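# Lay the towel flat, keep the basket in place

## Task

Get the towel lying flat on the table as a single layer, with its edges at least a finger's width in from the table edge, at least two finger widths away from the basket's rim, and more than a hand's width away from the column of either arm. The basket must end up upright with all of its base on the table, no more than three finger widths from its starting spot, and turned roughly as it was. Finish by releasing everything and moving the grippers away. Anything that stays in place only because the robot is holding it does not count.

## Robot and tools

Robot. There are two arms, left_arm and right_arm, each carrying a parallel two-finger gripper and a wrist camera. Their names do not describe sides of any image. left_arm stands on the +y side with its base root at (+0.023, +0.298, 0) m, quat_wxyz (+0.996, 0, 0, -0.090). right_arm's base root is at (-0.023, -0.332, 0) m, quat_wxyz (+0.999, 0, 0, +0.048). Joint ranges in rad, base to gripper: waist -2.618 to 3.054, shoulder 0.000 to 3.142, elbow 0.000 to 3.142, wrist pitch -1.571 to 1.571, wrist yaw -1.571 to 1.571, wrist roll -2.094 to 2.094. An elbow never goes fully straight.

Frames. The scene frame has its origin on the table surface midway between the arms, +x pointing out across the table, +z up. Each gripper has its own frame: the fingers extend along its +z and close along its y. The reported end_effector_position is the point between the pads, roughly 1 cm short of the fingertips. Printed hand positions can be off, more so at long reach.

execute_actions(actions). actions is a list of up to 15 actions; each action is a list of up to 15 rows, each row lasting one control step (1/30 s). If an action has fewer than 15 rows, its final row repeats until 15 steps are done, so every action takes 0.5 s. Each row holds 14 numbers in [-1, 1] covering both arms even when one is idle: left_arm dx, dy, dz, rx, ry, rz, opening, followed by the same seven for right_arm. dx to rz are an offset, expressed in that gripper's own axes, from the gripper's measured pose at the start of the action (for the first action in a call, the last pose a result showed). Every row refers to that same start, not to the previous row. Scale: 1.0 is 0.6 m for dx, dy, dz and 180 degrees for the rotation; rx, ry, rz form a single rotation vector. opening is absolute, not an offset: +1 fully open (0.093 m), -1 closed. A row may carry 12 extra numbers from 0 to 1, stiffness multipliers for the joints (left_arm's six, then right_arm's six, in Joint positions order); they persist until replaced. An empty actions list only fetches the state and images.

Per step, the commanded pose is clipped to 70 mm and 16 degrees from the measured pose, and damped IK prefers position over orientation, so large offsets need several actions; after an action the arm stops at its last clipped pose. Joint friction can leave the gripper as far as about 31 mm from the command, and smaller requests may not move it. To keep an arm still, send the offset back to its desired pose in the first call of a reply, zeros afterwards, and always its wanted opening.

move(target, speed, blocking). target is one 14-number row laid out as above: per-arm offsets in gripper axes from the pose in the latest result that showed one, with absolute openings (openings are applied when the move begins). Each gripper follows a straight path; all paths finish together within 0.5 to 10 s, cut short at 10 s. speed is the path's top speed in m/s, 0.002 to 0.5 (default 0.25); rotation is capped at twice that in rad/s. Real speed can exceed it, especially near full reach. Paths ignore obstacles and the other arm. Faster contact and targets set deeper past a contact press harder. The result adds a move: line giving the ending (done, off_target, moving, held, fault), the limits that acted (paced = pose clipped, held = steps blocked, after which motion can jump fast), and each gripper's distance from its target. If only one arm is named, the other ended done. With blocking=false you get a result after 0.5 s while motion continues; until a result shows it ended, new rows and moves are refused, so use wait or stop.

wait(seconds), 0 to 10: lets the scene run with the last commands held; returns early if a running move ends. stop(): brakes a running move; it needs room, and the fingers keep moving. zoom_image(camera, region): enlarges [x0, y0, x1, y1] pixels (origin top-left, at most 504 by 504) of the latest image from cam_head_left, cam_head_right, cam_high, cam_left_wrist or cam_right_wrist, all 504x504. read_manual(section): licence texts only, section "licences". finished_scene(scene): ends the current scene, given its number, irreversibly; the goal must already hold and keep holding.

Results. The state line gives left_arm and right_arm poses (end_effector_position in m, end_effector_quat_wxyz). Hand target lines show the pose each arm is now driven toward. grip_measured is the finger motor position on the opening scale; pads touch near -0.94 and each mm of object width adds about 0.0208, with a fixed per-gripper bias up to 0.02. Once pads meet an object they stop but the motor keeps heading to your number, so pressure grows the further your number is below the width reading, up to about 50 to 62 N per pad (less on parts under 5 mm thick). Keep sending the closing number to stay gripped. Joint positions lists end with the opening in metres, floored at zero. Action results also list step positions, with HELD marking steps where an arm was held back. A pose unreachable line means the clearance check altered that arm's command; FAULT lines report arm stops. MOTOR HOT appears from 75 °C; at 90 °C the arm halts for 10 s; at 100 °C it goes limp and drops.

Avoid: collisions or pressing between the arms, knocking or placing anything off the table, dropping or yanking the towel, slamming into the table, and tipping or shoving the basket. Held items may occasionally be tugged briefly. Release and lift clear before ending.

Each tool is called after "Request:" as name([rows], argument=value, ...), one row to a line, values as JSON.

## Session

Request:
execute_actions(actions=[])

Scene clock: 0.00 s.
left_arm: end_effector_position=(+0.5972, +0.2003, +0.2671) grip_measured=+0.984 end_effector_quat_wxyz=(+0.528, +0.172, +0.782, -0.283) | right_arm: end_effector_position=(+0.2702, -0.5720, +0.1130) grip_measured=+0.995 end_effector_quat_wxyz=(+0.216, +0.569, +0.725, +0.324)
Joint positions: left_arm=[ 0.198  2.003  1.718 -0.091  0.69  -0.029  0.092] | right_arm=[-1.095  1.761  1.236 -0.793 -0.767  0.434  0.093]
Joint velocities: left_arm=[-0.017  0.012 -0.012 -0.007 -0.022  0.051  0.   ] | right_arm=[ 0.027 -0.002 -0.022 -0.037 -0.095 -0.037  0.001]
Motor temperatures (°C, as the motors report them): left_arm=[21 25 24 21 20 21] | right_arm=[23 24 24 21 22 23]
Hand target (left_arm): +0.597, +0.200, +0.267; +0.528, +0.172, +0.782, -0.283
Hand target (right_arm): +0.270, -0.572, +0.113; +0.216, +0.569, +0.725, +0.324
Joint stiffness scale: left_arm=[1. 1. 1. 1. 1. 1.] | right_arm=[1. 1. 1. 1. 1. 1.]

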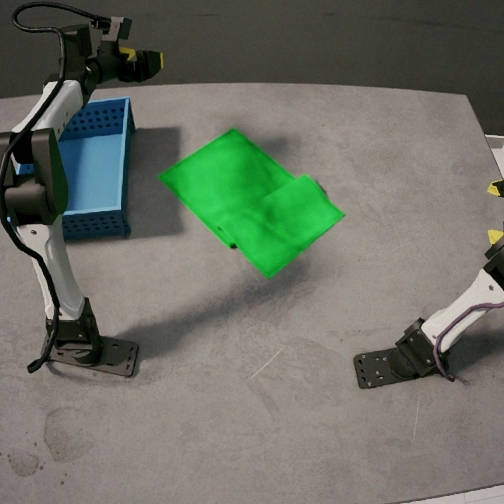

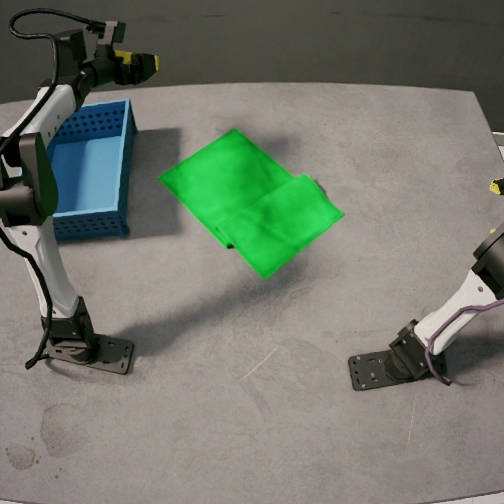

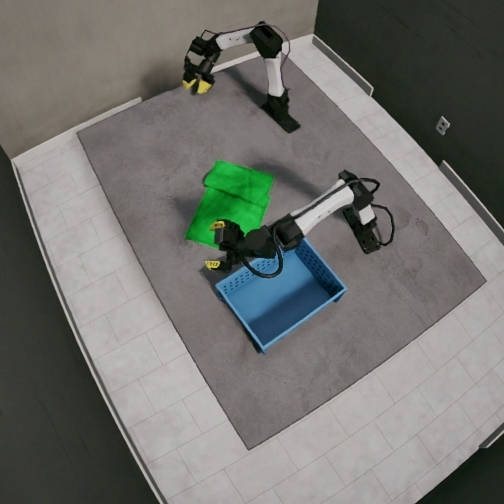

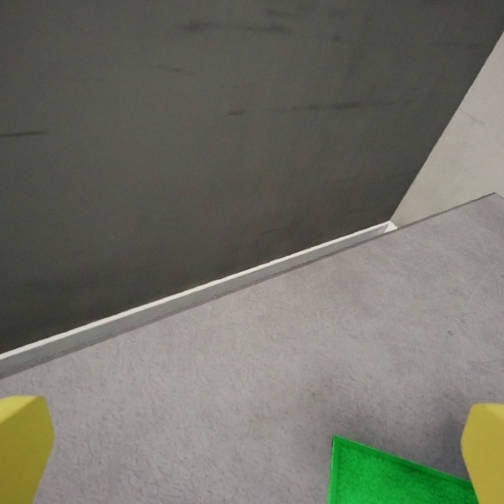

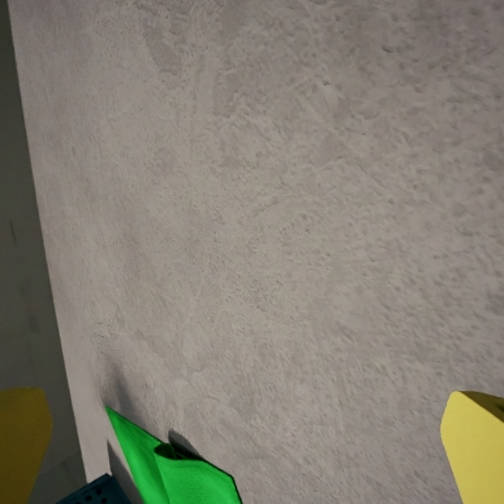

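Request:
move(target=[0,0,-0.2,0,0,0,1,0.687,0.057,0.241,0.09,0.197,-0.628,1], speed=0.4)

Request:
zoom_image(camera="cam_high", region=[160,120,320,280])

Scene clock: 4.40 s.
left_arm: end_effector_position=(+0.5164, +0.2742, +0.2983) grip_measured=+0.984 end_effector_quat_wxyz=(+0.526, +0.169, +0.784, -0.284) | right_arm: end_effector_position=(+0.2778, -0.1485, +0.0490) grip_measured=+0.995 end_effector_quat_wxyz=(+0.122, -0.359, +0.925, +0.029)
Joint positions: left_arm=[ 0.397  1.727  1.507 -0.24   0.87   0.08   0.092] | right_arm=[ 0.443  1.713  1.103 -0.711 -0.016 -0.199  0.093]
Joint velocities: left_arm=[ 0.012  0.012 -0.007 -0.022 -0.051  0.022  0.   ] | right_arm=[ 0.017  0.012 -0.017  0.007 -0.007  0.066 -0.001]
Motor temperatures (°C, as the motors report them): left_arm=[21 26 25 22 20 21] | right_arm=[23 25 25 21 23 23]
Hand target (left_arm): +0.511, +0.276, +0.300; +0.527, +0.172, +0.782, -0.283
Hand target (right_arm): +0.279, -0.148, +0.049; +0.116, -0.365, +0.924, +0.024
Off the commanded pose (left_arm): 0.007 m, 0 deg.
Off the commanded pose (right_arm): 0.017 m, 2 deg.
Joint stiffness scale: left_arm=[1. 1. 1. 1. 1. 1.] | right_arm=[1. 1. 1. 1. 1. 1.]
move: off_target (right_arm)

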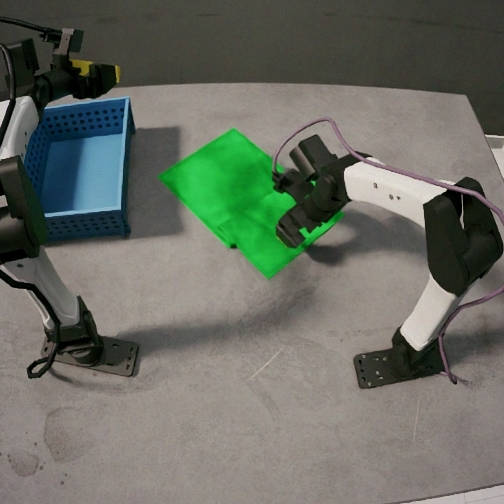

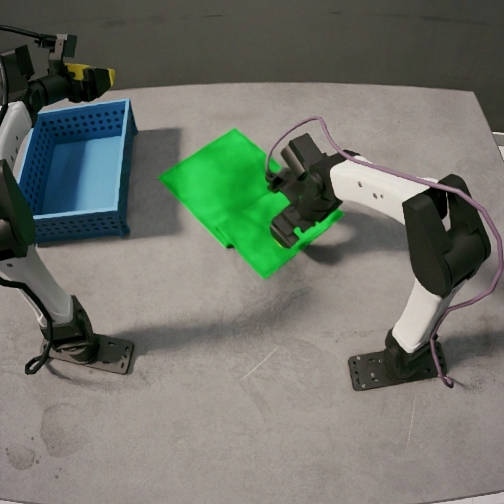

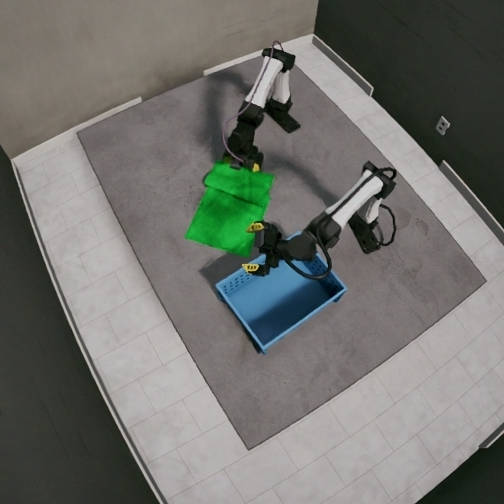

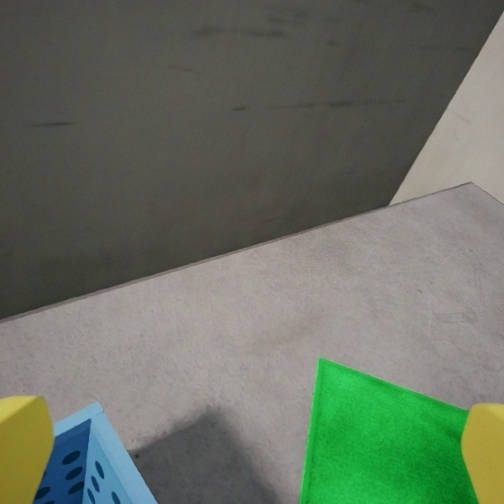

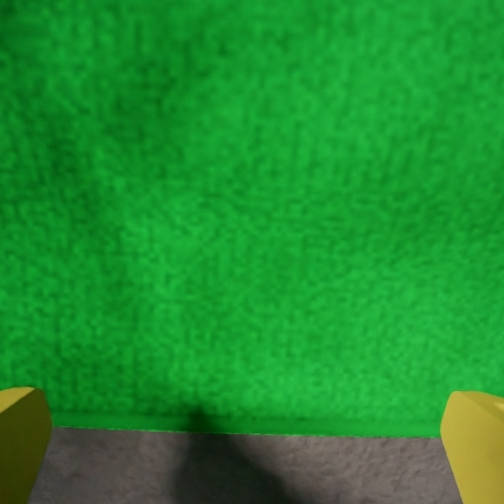

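Region (160, 120, 320, 280) of cam_high's 504x504 image, scaled by 3.150, with more detail than that image has.

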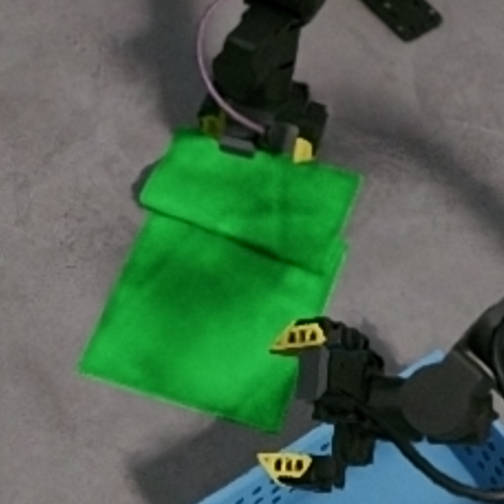

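Request:
move(target=[0,0,0,0,0,0,1,0.035,0.015,0.075,-0.015,0,0,1], speed=0.06)

Request:
execute_actions([
  [[0,0,0,0,0,0,1,0.045,0,0.012,0,0.01,0,1]],
  [[0,0,0,0,0,0,1,0.045,0,0.012,0,0.01,0,1]],
  [[0,0,0,0,0,0,1,0.045,0,0.012,0,0.01,0,1]],
])

Scene clock: 6.17 s.
left_arm: end_effector_position=(+0.5163, +0.2742, +0.2982) grip_measured=+0.984 end_effector_quat_wxyz=(+0.526, +0.169, +0.784, -0.284) | right_arm: end_effector_position=(+0.2719, -0.1440, +0.0116) grip_measured=+0.995 end_effector_quat_wxyz=(+0.126, -0.361, +0.923, +0.050)
Joint positions: left_arm=[ 0.397  1.727  1.507 -0.241  0.871  0.081  0.092] | right_arm=[ 0.443  1.756  0.984 -0.533 -0.057 -0.2    0.093]
Joint velocities: left_arm=[-0.007 -0.007 -0.007 -0.007  0.007 -0.007  0.   ] | right_arm=[-0.017 -0.032 -0.022  0.037  0.081  0.066 -0.001]
Motor temperatures (°C, as the motors report them): left_arm=[21 27 25 23 20 21] | right_arm=[23 25 25 21 23 23]
Hand target (left_arm): +0.516, +0.274, +0.298; +0.526, +0.169, +0.784, -0.284
Hand target (right_arm): +0.266, -0.149, +0.000; +0.113, -0.362, +0.924, +0.051
Off the commanded pose (left_arm): 0.000 m, 0 deg.
Off the commanded pose (right_arm): 0.014 m, 1 deg.
Joint stiffness scale: left_arm=[1. 1. 1. 1. 1. 1.] | right_arm=[1. 1. 1. 1. 1. 1.]
move: off_target (right_arm)

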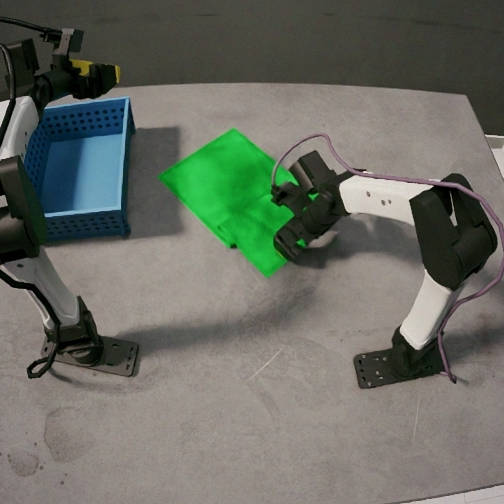

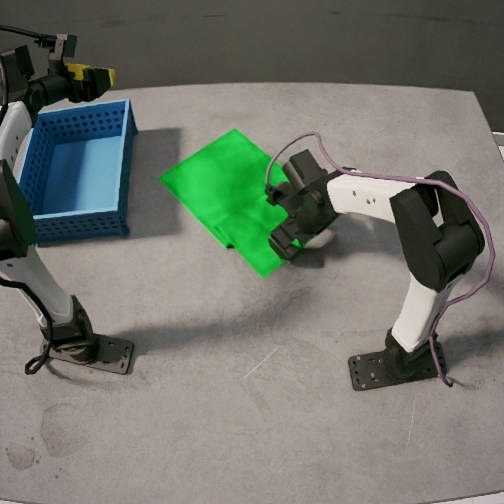

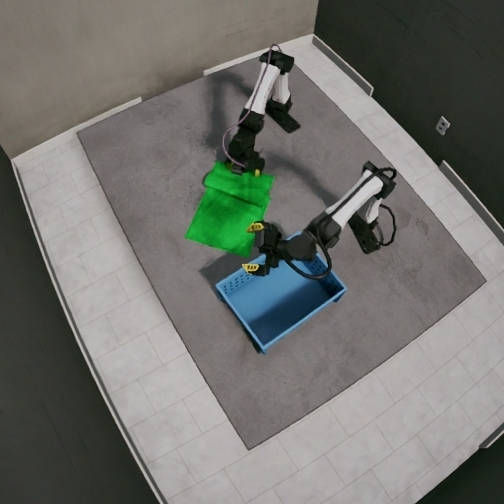

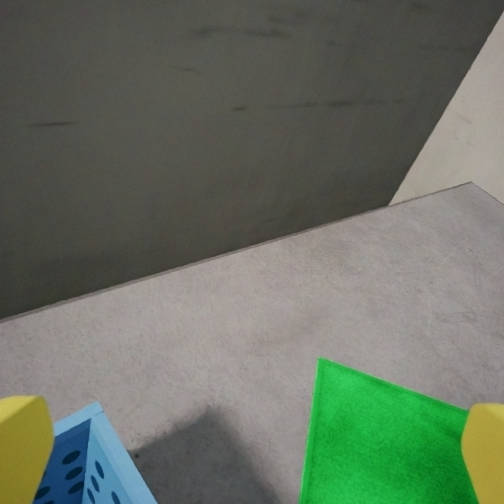

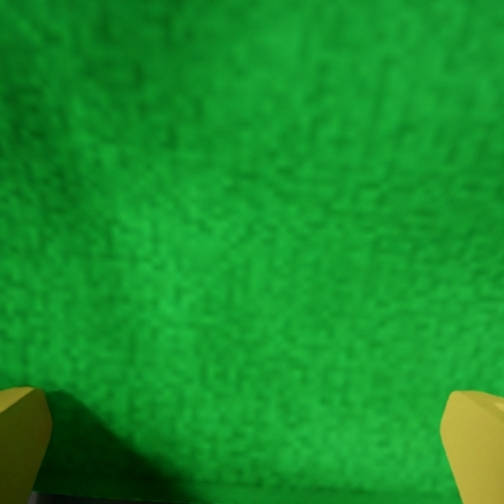

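Scene clock: 7.67 s.
left_arm: end_effector_position=(+0.5163, +0.2742, +0.2982) grip_measured=+0.984 end_effector_quat_wxyz=(+0.526, +0.169, +0.784, -0.284) | right_arm: end_effector_position=(+0.2633, -0.1529, +0.0092) grip_measured=+0.995 end_effector_quat_wxyz=(+0.169, -0.359, +0.916, +0.062)
Joint positions: left_arm=[ 0.397  1.727  1.507 -0.241  0.871  0.081  0.092] | right_arm=[ 0.426  1.662  0.832 -0.386 -0.072 -0.213  0.093]
Joint velocities: left_arm=[-0.007 -0.002  0.002 -0.081  0.037 -0.007  0.001] | right_arm=[-0.022  0.002  0.002  0.037 -0.037 -0.007  0.001]
Motor temperatures (°C, as the motors report them): left_arm=[21 27 25 23 20 21] | right_arm=[23 25 25 21 23 23]
Hand target (left_arm): +0.516, +0.274, +0.298; +0.526, +0.169, +0.784, -0.284
Hand target (right_arm): +0.248, -0.167, -0.006; +0.138, -0.362, +0.921, +0.051
Off the commanded pose (left_arm): 0.000 m, 0 deg.
Off the commanded pose (right_arm): 0.026 m, 4 deg.
Joint stiffness scale: left_arm=[1. 1. 1. 1. 1. 1.] | right_arm=[1. 1. 1. 1. 1. 1.]
Step readings (end_effector_position; steps 1 to 15: 1st action; 16 to 30: 2nd action; 31 to 45: 3rd action):
0: left_arm (+0.5163, +0.2742, +0.2982) | right_arm (+0.2719, -0.1440, +0.0116)
1: left_arm (+0.5163, +0.2742, +0.2982) | right_arm (+0.2713, -0.1445, +0.0105)
2: left_arm (+0.5163, +0.2742, +0.2982) | right_arm (+0.2692, -0.1463, +0.0091)
4: left_arm (+0.5163, +0.2742, +0.2982) | right_arm (+0.2675, -0.1482, +0.0099)
8: left_arm (+0.5163, +0.2742, +0.2982) | right_arm (+0.2671, -0.1488, +0.0095)
15: left_arm (+0.5163, +0.2742, +0.2982) | right_arm (+0.2672, -0.1487, +0.0096)
16: left_arm (+0.5163, +0.2742, +0.2982) | right_arm (+0.2672, -0.1489, +0.0094)
17: left_arm (+0.5163, +0.2742, +0.2982) | right_arm (+0.2660, -0.1498, +0.0092)
19: left_arm (+0.5163, +0.2742, +0.2982) | right_arm (+0.2644, -0.1515, +0.0093)
23: left_arm (+0.5163, +0.2742, +0.2982) | right_arm (+0.2647, -0.1514, +0.0092)
30: left_arm (+0.5163, +0.2742, +0.2982) | right_arm (+0.2647, -0.1514, +0.0092)
31: left_arm (+0.5163, +0.2742, +0.2982) | right_arm (+0.2647, -0.1514, +0.0091)
32: left_arm (+0.5163, +0.2742, +0.2982) | right_arm (+0.2638, -0.1521, +0.0091)
34: left_arm (+0.5163, +0.2742, +0.2982) | right_arm (+0.2628, -0.1533, +0.0092)
38: left_arm (+0.5163, +0.2742, +0.2982) | right_arm (+0.2632, -0.1530, +0.0092)
45: end_effector_position above

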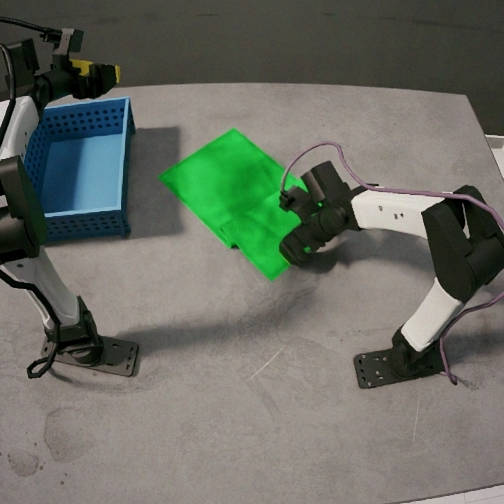

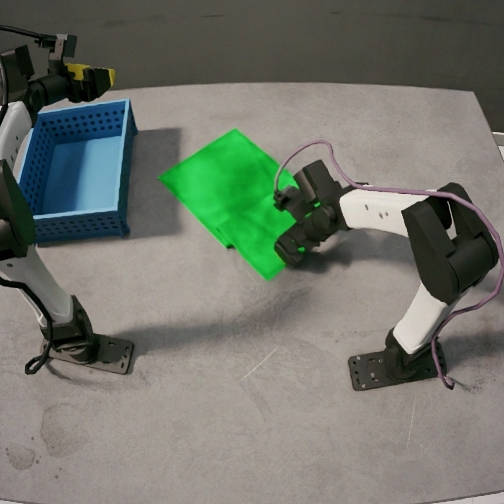

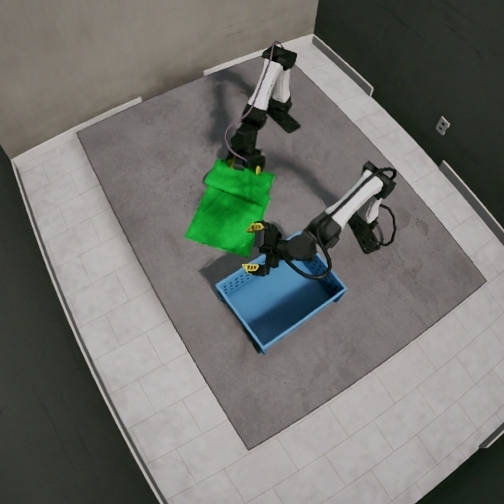

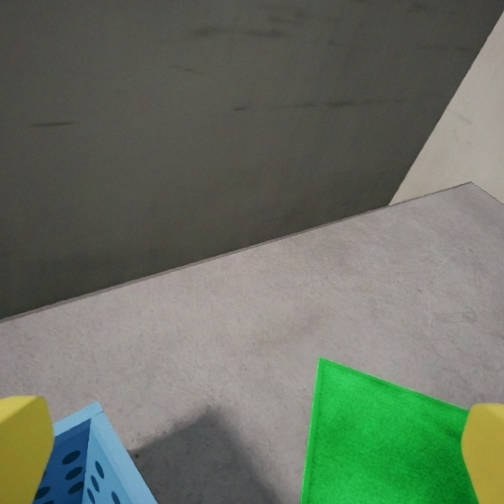

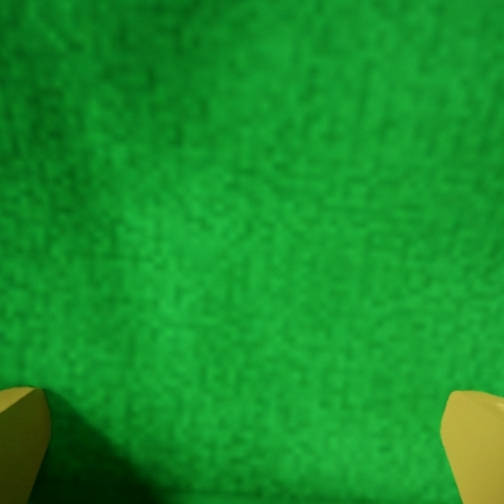

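Too much pressure; a longer, lighter pull.

Request:
move(target=[0,0,0,0,0,0,1,0.212,0,-0.064,0,0.08,0,1], speed=0.07)

Request:
zoom_image(camera="cam_high", region=[160,110,320,270])

Scene clock: 10.37 s.
left_arm: end_effector_position=(+0.5163, +0.2742, +0.2982) grip_measured=+0.984 end_effector_quat_wxyz=(+0.526, +0.169, +0.784, -0.284) | right_arm: end_effector_position=(+0.1888, -0.2277, +0.0078) grip_measured=+0.995 end_effector_quat_wxyz=(+0.094, -0.361, +0.927, +0.031)
Joint positions: left_arm=[ 0.397  1.727  1.507 -0.241  0.871  0.081  0.092] | right_arm=[ 0.323  1.391  0.62  -0.609 -0.053 -0.319  0.093]
Joint velocities: left_arm=[ 0.007 -0.002 -0.002  0.051  0.007  0.022 -0.001] | right_arm=[ 0.002 -0.032  0.007 -0.066 -0.022 -0.007  0.   ]
Motor temperatures (°C, as the motors report them): left_arm=[21 27 26 23 20 21] | right_arm=[23 26 25 22 23 23]
Hand target (left_arm): +0.516, +0.274, +0.298; +0.526, +0.169, +0.784, -0.284
Hand target (right_arm): +0.168, -0.243, -0.002; +0.053, -0.365, +0.929, +0.017
Off the commanded pose (left_arm): 0.000 m, 0 deg.
Off the commanded pose (right_arm): 0.028 m, 5 deg.
Joint stiffness scale: left_arm=[1. 1. 1. 1. 1. 1.] | right_arm=[1. 1. 1. 1. 1. 1.]
move: off_target (right_arm)

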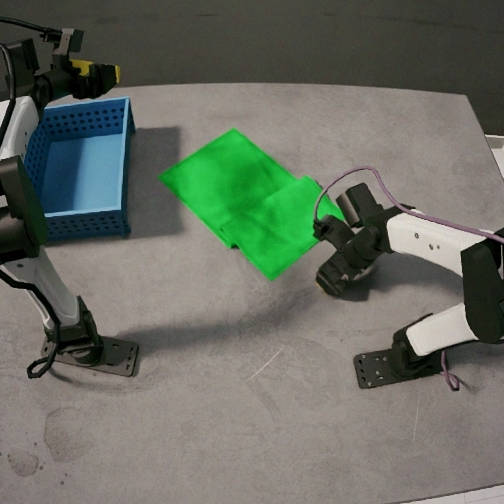

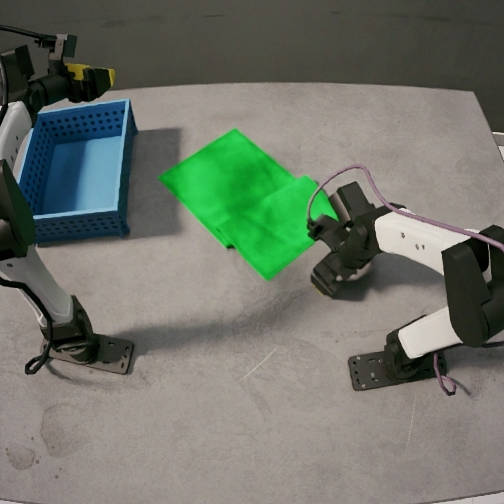

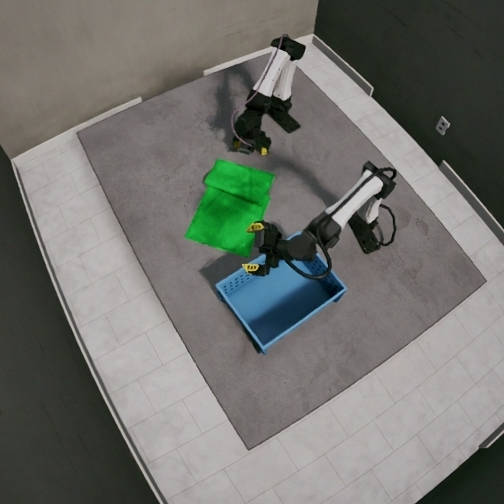

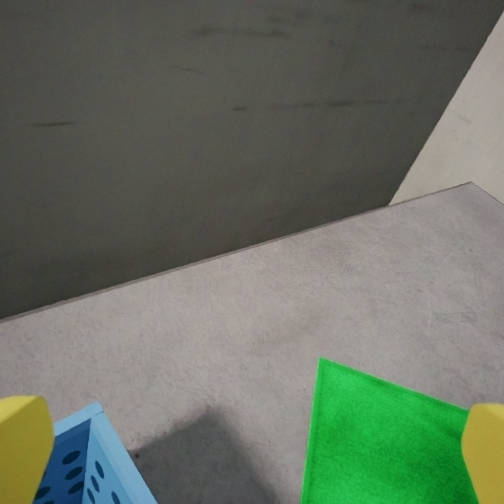

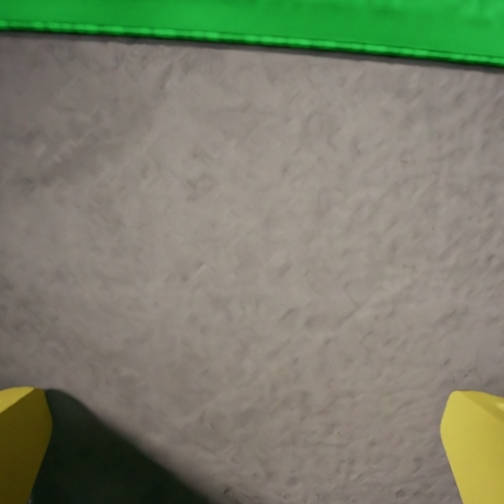

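Region (160, 110, 320, 270) of cam_high's 504x504 image, scaled by 3.150, with more detail than that image has.

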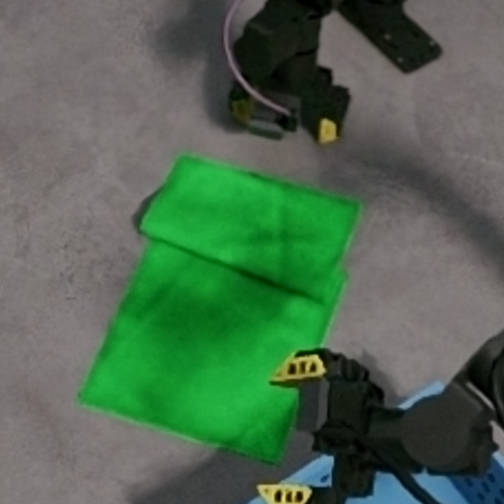

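Lost pressure at the start. Redo, vertical, with steady pressure.

Request:
execute_actions([
  [[0,0,0,0,0,0,1,-0.03,0,-0.07,0,0,0,1]],
  [[0,0,0,0,0,0,1,-0.085,0,0.01,0,0.04,0,1]],
  [[0,0,0,0,0,0,1,-0.075,0,0.01,0,0.04,0,1]],
])

Request:
move(target=[0,0,0,0,0,0,1,0,0,0.07,0,0,0,1], speed=0.06)

Scene clock: 12.37 s.
left_arm: end_effector_position=(+0.5163, +0.2742, +0.2982) grip_measured=+0.984 end_effector_quat_wxyz=(+0.526, +0.169, +0.784, -0.284) | right_arm: end_effector_position=(+0.2707, -0.1531, +0.0574) grip_measured=+0.995 end_effector_quat_wxyz=(+0.007, -0.372, +0.928, -0.008)
Joint positions: left_arm=[ 0.397  1.727  1.507 -0.241  0.871  0.081  0.092] | right_arm=[ 0.459  1.871  1.366 -1.055  0.017 -0.208  0.093]
Joint velocities: left_arm=[ 0.017 -0.007 -0.002 -0.022  0.007 -0.066 -0.   ] | right_arm=[-0.002 -0.007  0.002 -0.154  0.007  0.051 -0.002]
Motor temperatures (°C, as the motors report them): left_arm=[21 28 26 24 20 21] | right_arm=[23 26 25 22 23 23]
Hand target (left_arm): +0.516, +0.274, +0.298; +0.526, +0.169, +0.784, -0.284
Hand target (right_arm): +0.270, -0.154, +0.059; -0.002, -0.369, +0.930, -0.013
Off the commanded pose (left_arm): 0.000 m, 0 deg.
Off the commanded pose (right_arm): 0.002 m, 1 deg.
Joint stiffness scale: left_arm=[1. 1. 1. 1. 1. 1.] | right_arm=[1. 1. 1. 1. 1. 1.]
Step readings (end_effector_position; steps 1 to 15: 1st action; 16 to 30: 2nd action; 31 to 45: 3rd action):
0: left_arm (+0.5163, +0.2742, +0.2982) | right_arm (+0.1886, -0.2277, +0.0078)
1: left_arm (+0.5163, +0.2742, +0.2982) | right_arm (+0.1883, -0.2276, +0.0121)
2: left_arm (+0.5163, +0.2742, +0.2982) | right_arm (+0.1892, -0.2267, +0.0193)
4: left_arm (+0.5163, +0.2742, +0.2982) | right_arm (+0.1997, -0.2212, +0.0375)
8: left_arm (+0.5163, +0.2742, +0.2982) | right_arm (+0.2085, -0.2170, +0.0533)
15: left_arm (+0.5163, +0.2742, +0.2982) | right_arm (+0.1989, -0.2213, +0.0508)
16: left_arm (+0.5163, +0.2742, +0.2982) | right_arm (+0.1989, -0.2199, +0.0520)
17: left_arm (+0.5163, +0.2742, +0.2982) | right_arm (+0.2063, -0.2106, +0.0540)
19: left_arm (+0.5163, +0.2742, +0.2982) | right_arm (+0.2294, -0.1891, +0.0566)
23: left_arm (+0.5163, +0.2742, +0.2982) | right_arm (+0.2438, -0.1802, +0.0582)
30: left_arm (+0.5163, +0.2742, +0.2982) | right_arm (+0.2369, -0.1856, +0.0575)
31: left_arm (+0.5163, +0.2742, +0.2982) | right_arm (+0.2372, -0.1847, +0.0590)
32: left_arm (+0.5163, +0.2742, +0.2982) | right_arm (+0.2460, -0.1765, +0.0606)
34: left_arm (+0.5163, +0.2742, +0.2982) | right_arm (+0.2698, -0.1554, +0.0600)
38: left_arm (+0.5163, +0.2742, +0.2982) | right_arm (+0.2793, -0.1467, +0.0567)
45: end_effector_position above

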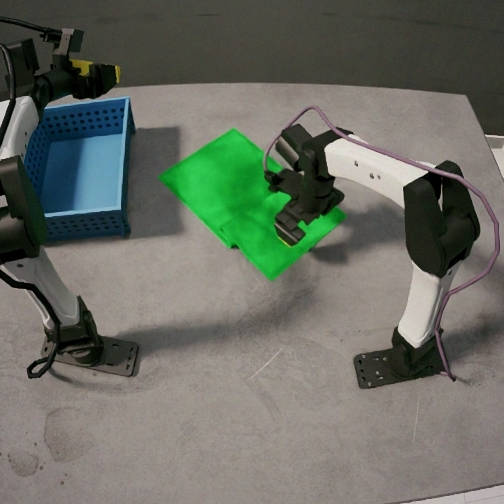

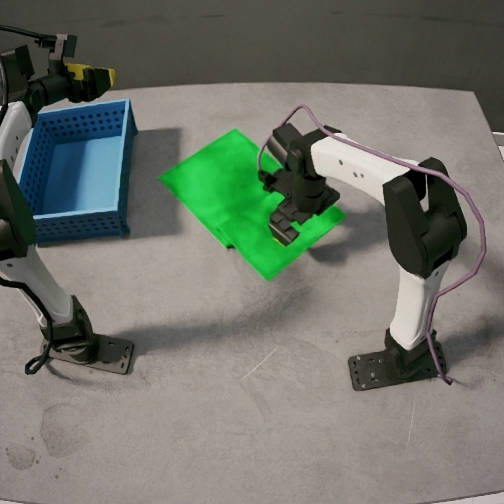

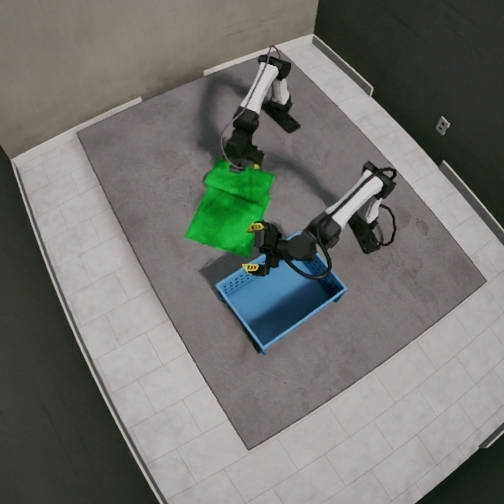

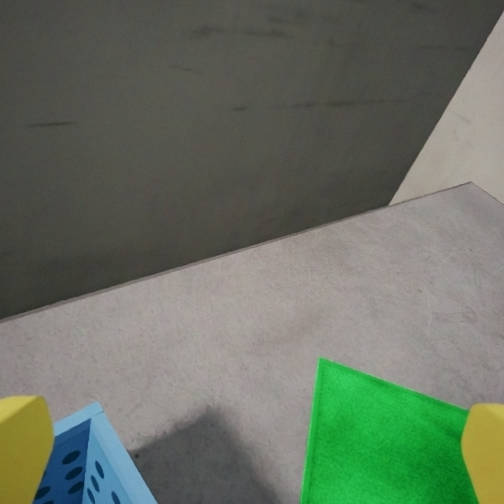

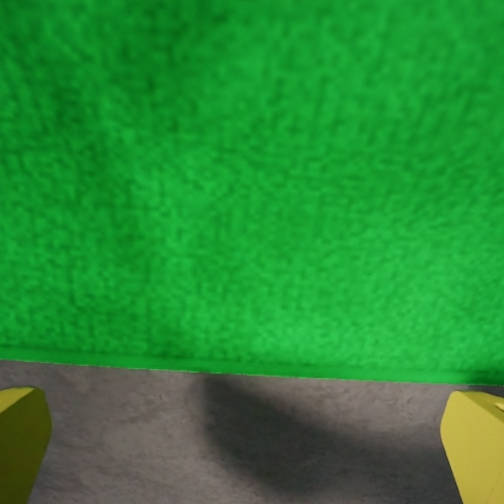

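Scene clock: 13.53 s.
left_arm: end_effector_position=(+0.5163, +0.2742, +0.2982) grip_measured=+0.984 end_effector_quat_wxyz=(+0.526, +0.169, +0.784, -0.284) | right_arm: end_effector_position=(+0.2754, -0.1501, +0.0247) grip_measured=+0.995 end_effector_quat_wxyz=(+0.016, -0.372, +0.928, -0.006)
Joint positions: left_arm=[ 0.397  1.727  1.507 -0.241  0.871  0.081  0.092] | right_arm=[ 0.459  1.915  1.288 -0.915  0.017 -0.208  0.093]
Joint velocities: left_arm=[-0.002  0.012  0.017 -0.007  0.007  0.007  0.   ] | right_arm=[ 0.002 -0.012 -0.002  0.066  0.007  0.022  0.   ]
Motor temperatures (°C, as the motors report them): left_arm=[21 28 26 24 20 21] | right_arm=[23 26 25 22 23 23]
Hand target (left_arm): +0.516, +0.274, +0.298; +0.526, +0.169, +0.784, -0.284
Hand target (right_arm): +0.272, -0.153, +0.016; +0.007, -0.372, +0.928, -0.008
Off the commanded pose (left_arm): 0.000 m, 0 deg.
Off the commanded pose (right_arm): 0.011 m, 1 deg.
Joint stiffness scale: left_arm=[1. 1. 1. 1. 1. 1.] | right_arm=[1. 1. 1. 1. 1. 1.]
move: off_target (right_arm)

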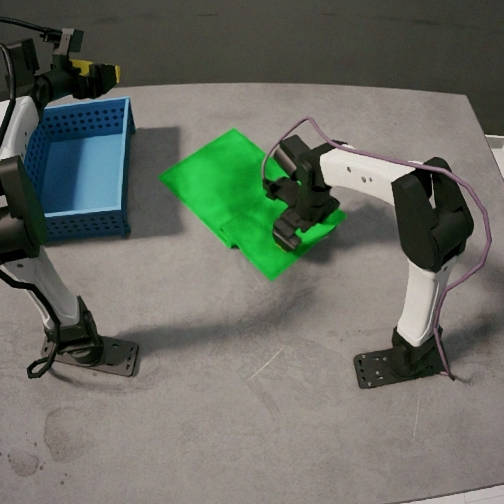

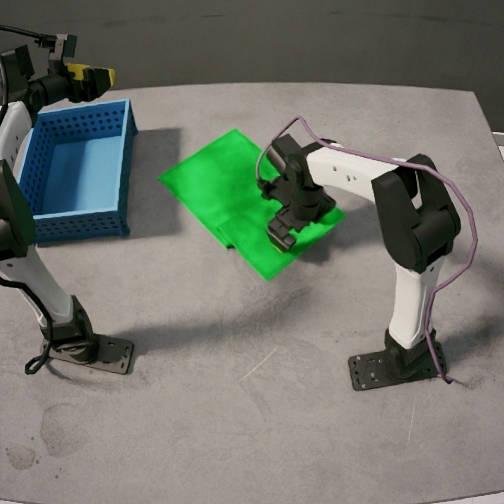

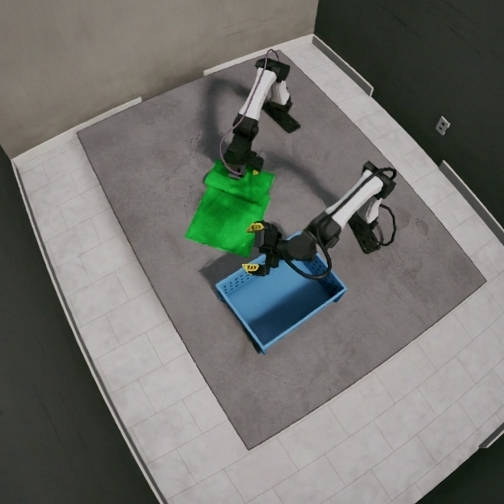

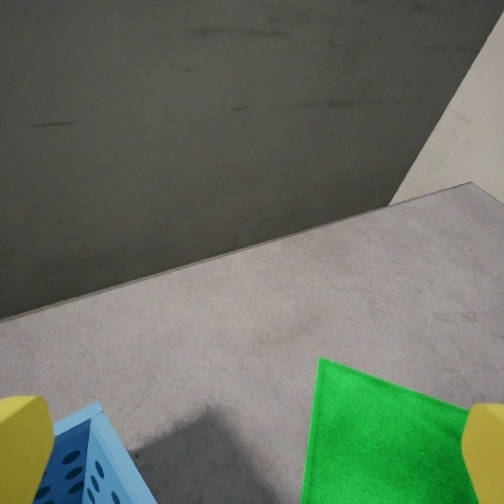

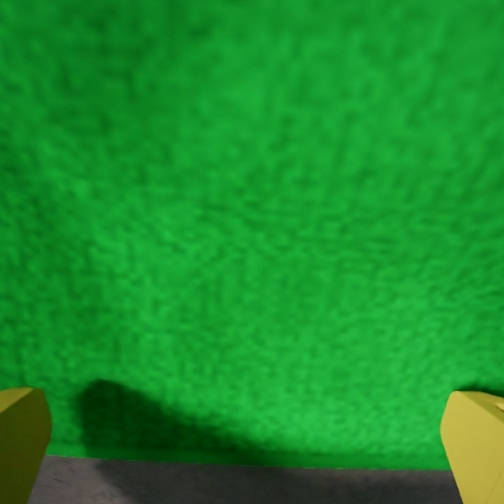

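Request:
execute_actions([
  [[0,0,0,0,0,0,1,0.02,0.01,0.052,-0.01,0.01,0,1]],
  [[0,0,0,0,0,0,1,0.065,0,0.022,0,0.025,0,1]],
  [[0,0,0,0,0,0,1,0.065,0,0.022,0,0.025,0,1]],
])

Scene clock: 15.63 s.
left_arm: end_effector_position=(+0.5163, +0.2742, +0.2982) grip_measured=+0.984 end_effector_quat_wxyz=(+0.526, +0.169, +0.784, -0.284) | right_arm: end_effector_position=(+0.2472, -0.1715, +0.0094) grip_measured=+0.995 end_effector_quat_wxyz=(+0.010, -0.370, +0.929, -0.000)
Joint positions: left_arm=[ 0.397  1.727  1.507 -0.241  0.871  0.081  0.092] | right_arm=[ 0.441  1.825  1.102 -0.827  0.004 -0.221  0.093]
Joint velocities: left_arm=[ 0.017  0.002 -0.007 -0.007 -0.007 -0.022  0.   ] | right_arm=[-0.012 -0.007 -0.022 -0.051  0.037 -0.022 -0.001]
Motor temperatures (°C, as the motors report them): left_arm=[21 28 26 24 20 21] | right_arm=[23 27 25 22 23 23]
Hand target (left_arm): +0.516, +0.274, +0.298; +0.526, +0.169, +0.784, -0.284
Hand target (right_arm): +0.231, -0.188, -0.004; -0.026, -0.372, +0.928, -0.015
Off the commanded pose (left_arm): 0.000 m, 0 deg.
Off the commanded pose (right_arm): 0.027 m, 4 deg.
Joint stiffness scale: left_arm=[1. 1. 1. 1. 1. 1.] | right_arm=[1. 1. 1. 1. 1. 1.]
Step readings (end_effector_position; steps 1 to 15: 1st action; 16 to 30: 2nd action; 31 to 45: 3rd action):
0: left_arm (+0.5163, +0.2742, +0.2982) | right_arm (+0.2758, -0.1499, +0.0247)
1: left_arm (+0.5163, +0.2742, +0.2982) | right_arm (+0.2754, -0.1496, +0.0221)
2: left_arm (+0.5163, +0.2742, +0.2982) | right_arm (+0.2744, -0.1496, +0.0187)
4: left_arm (+0.5163, +0.2742, +0.2982) | right_arm (+0.2686, -0.1522, +0.0094)
8: left_arm (+0.5163, +0.2742, +0.2982) | right_arm (+0.2712, -0.1499, +0.0099)
15: left_arm (+0.5163, +0.2742, +0.2982) | right_arm (+0.2711, -0.1498, +0.0099)
16: left_arm (+0.5163, +0.2742, +0.2982) | right_arm (+0.2698, -0.1510, +0.0095)
17: left_arm (+0.5163, +0.2742, +0.2982) | right_arm (+0.2669, -0.1535, +0.0101)
19: left_arm (+0.5163, +0.2742, +0.2982) | right_arm (+0.2605, -0.1590, +0.0097)
23: left_arm (+0.5163, +0.2742, +0.2982) | right_arm (+0.2585, -0.1611, +0.0096)
30: left_arm (+0.5163, +0.2742, +0.2982) | right_arm (+0.2586, -0.1611, +0.0096)
31: left_arm (+0.5163, +0.2742, +0.2982) | right_arm (+0.2578, -0.1618, +0.0094)
32: left_arm (+0.5163, +0.2742, +0.2982) | right_arm (+0.2551, -0.1642, +0.0098)
34: left_arm (+0.5163, +0.2742, +0.2982) | right_arm (+0.2490, -0.1694, +0.0095)
38: left_arm (+0.5163, +0.2742, +0.2982) | right_arm (+0.2472, -0.1715, +0.0094)
45: end_effector_position above

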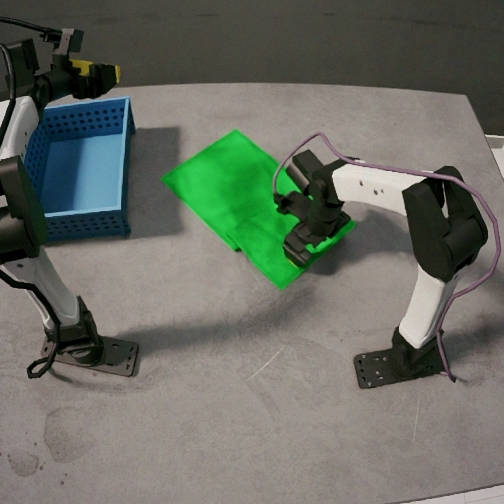

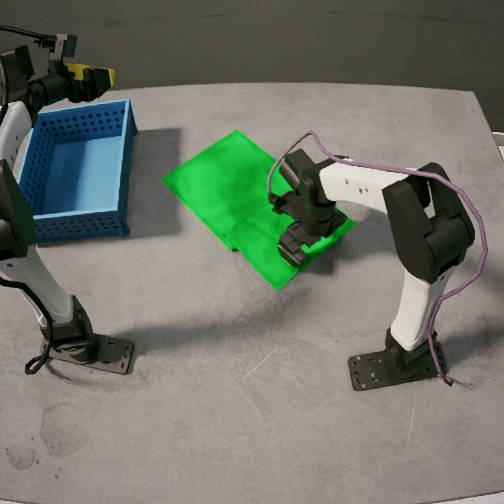

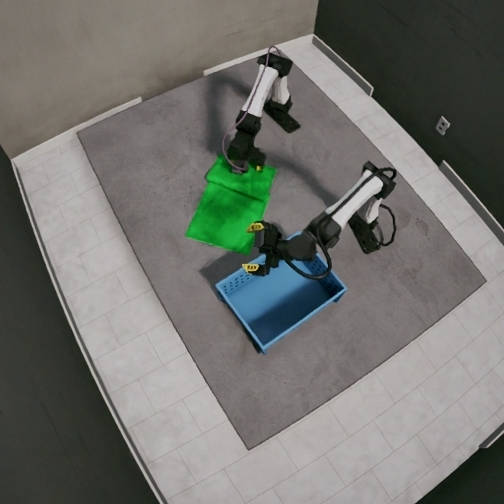

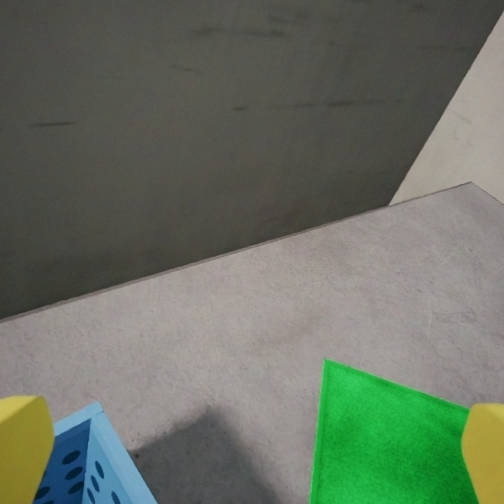

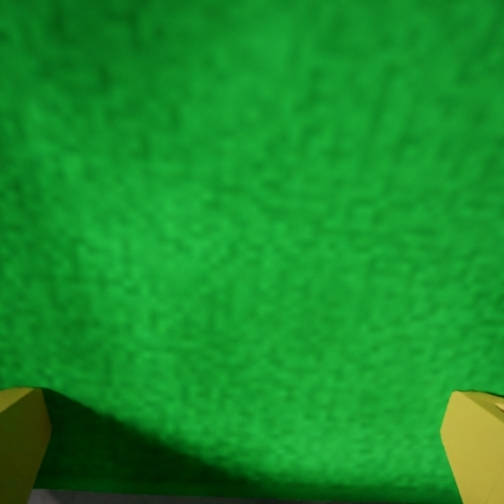

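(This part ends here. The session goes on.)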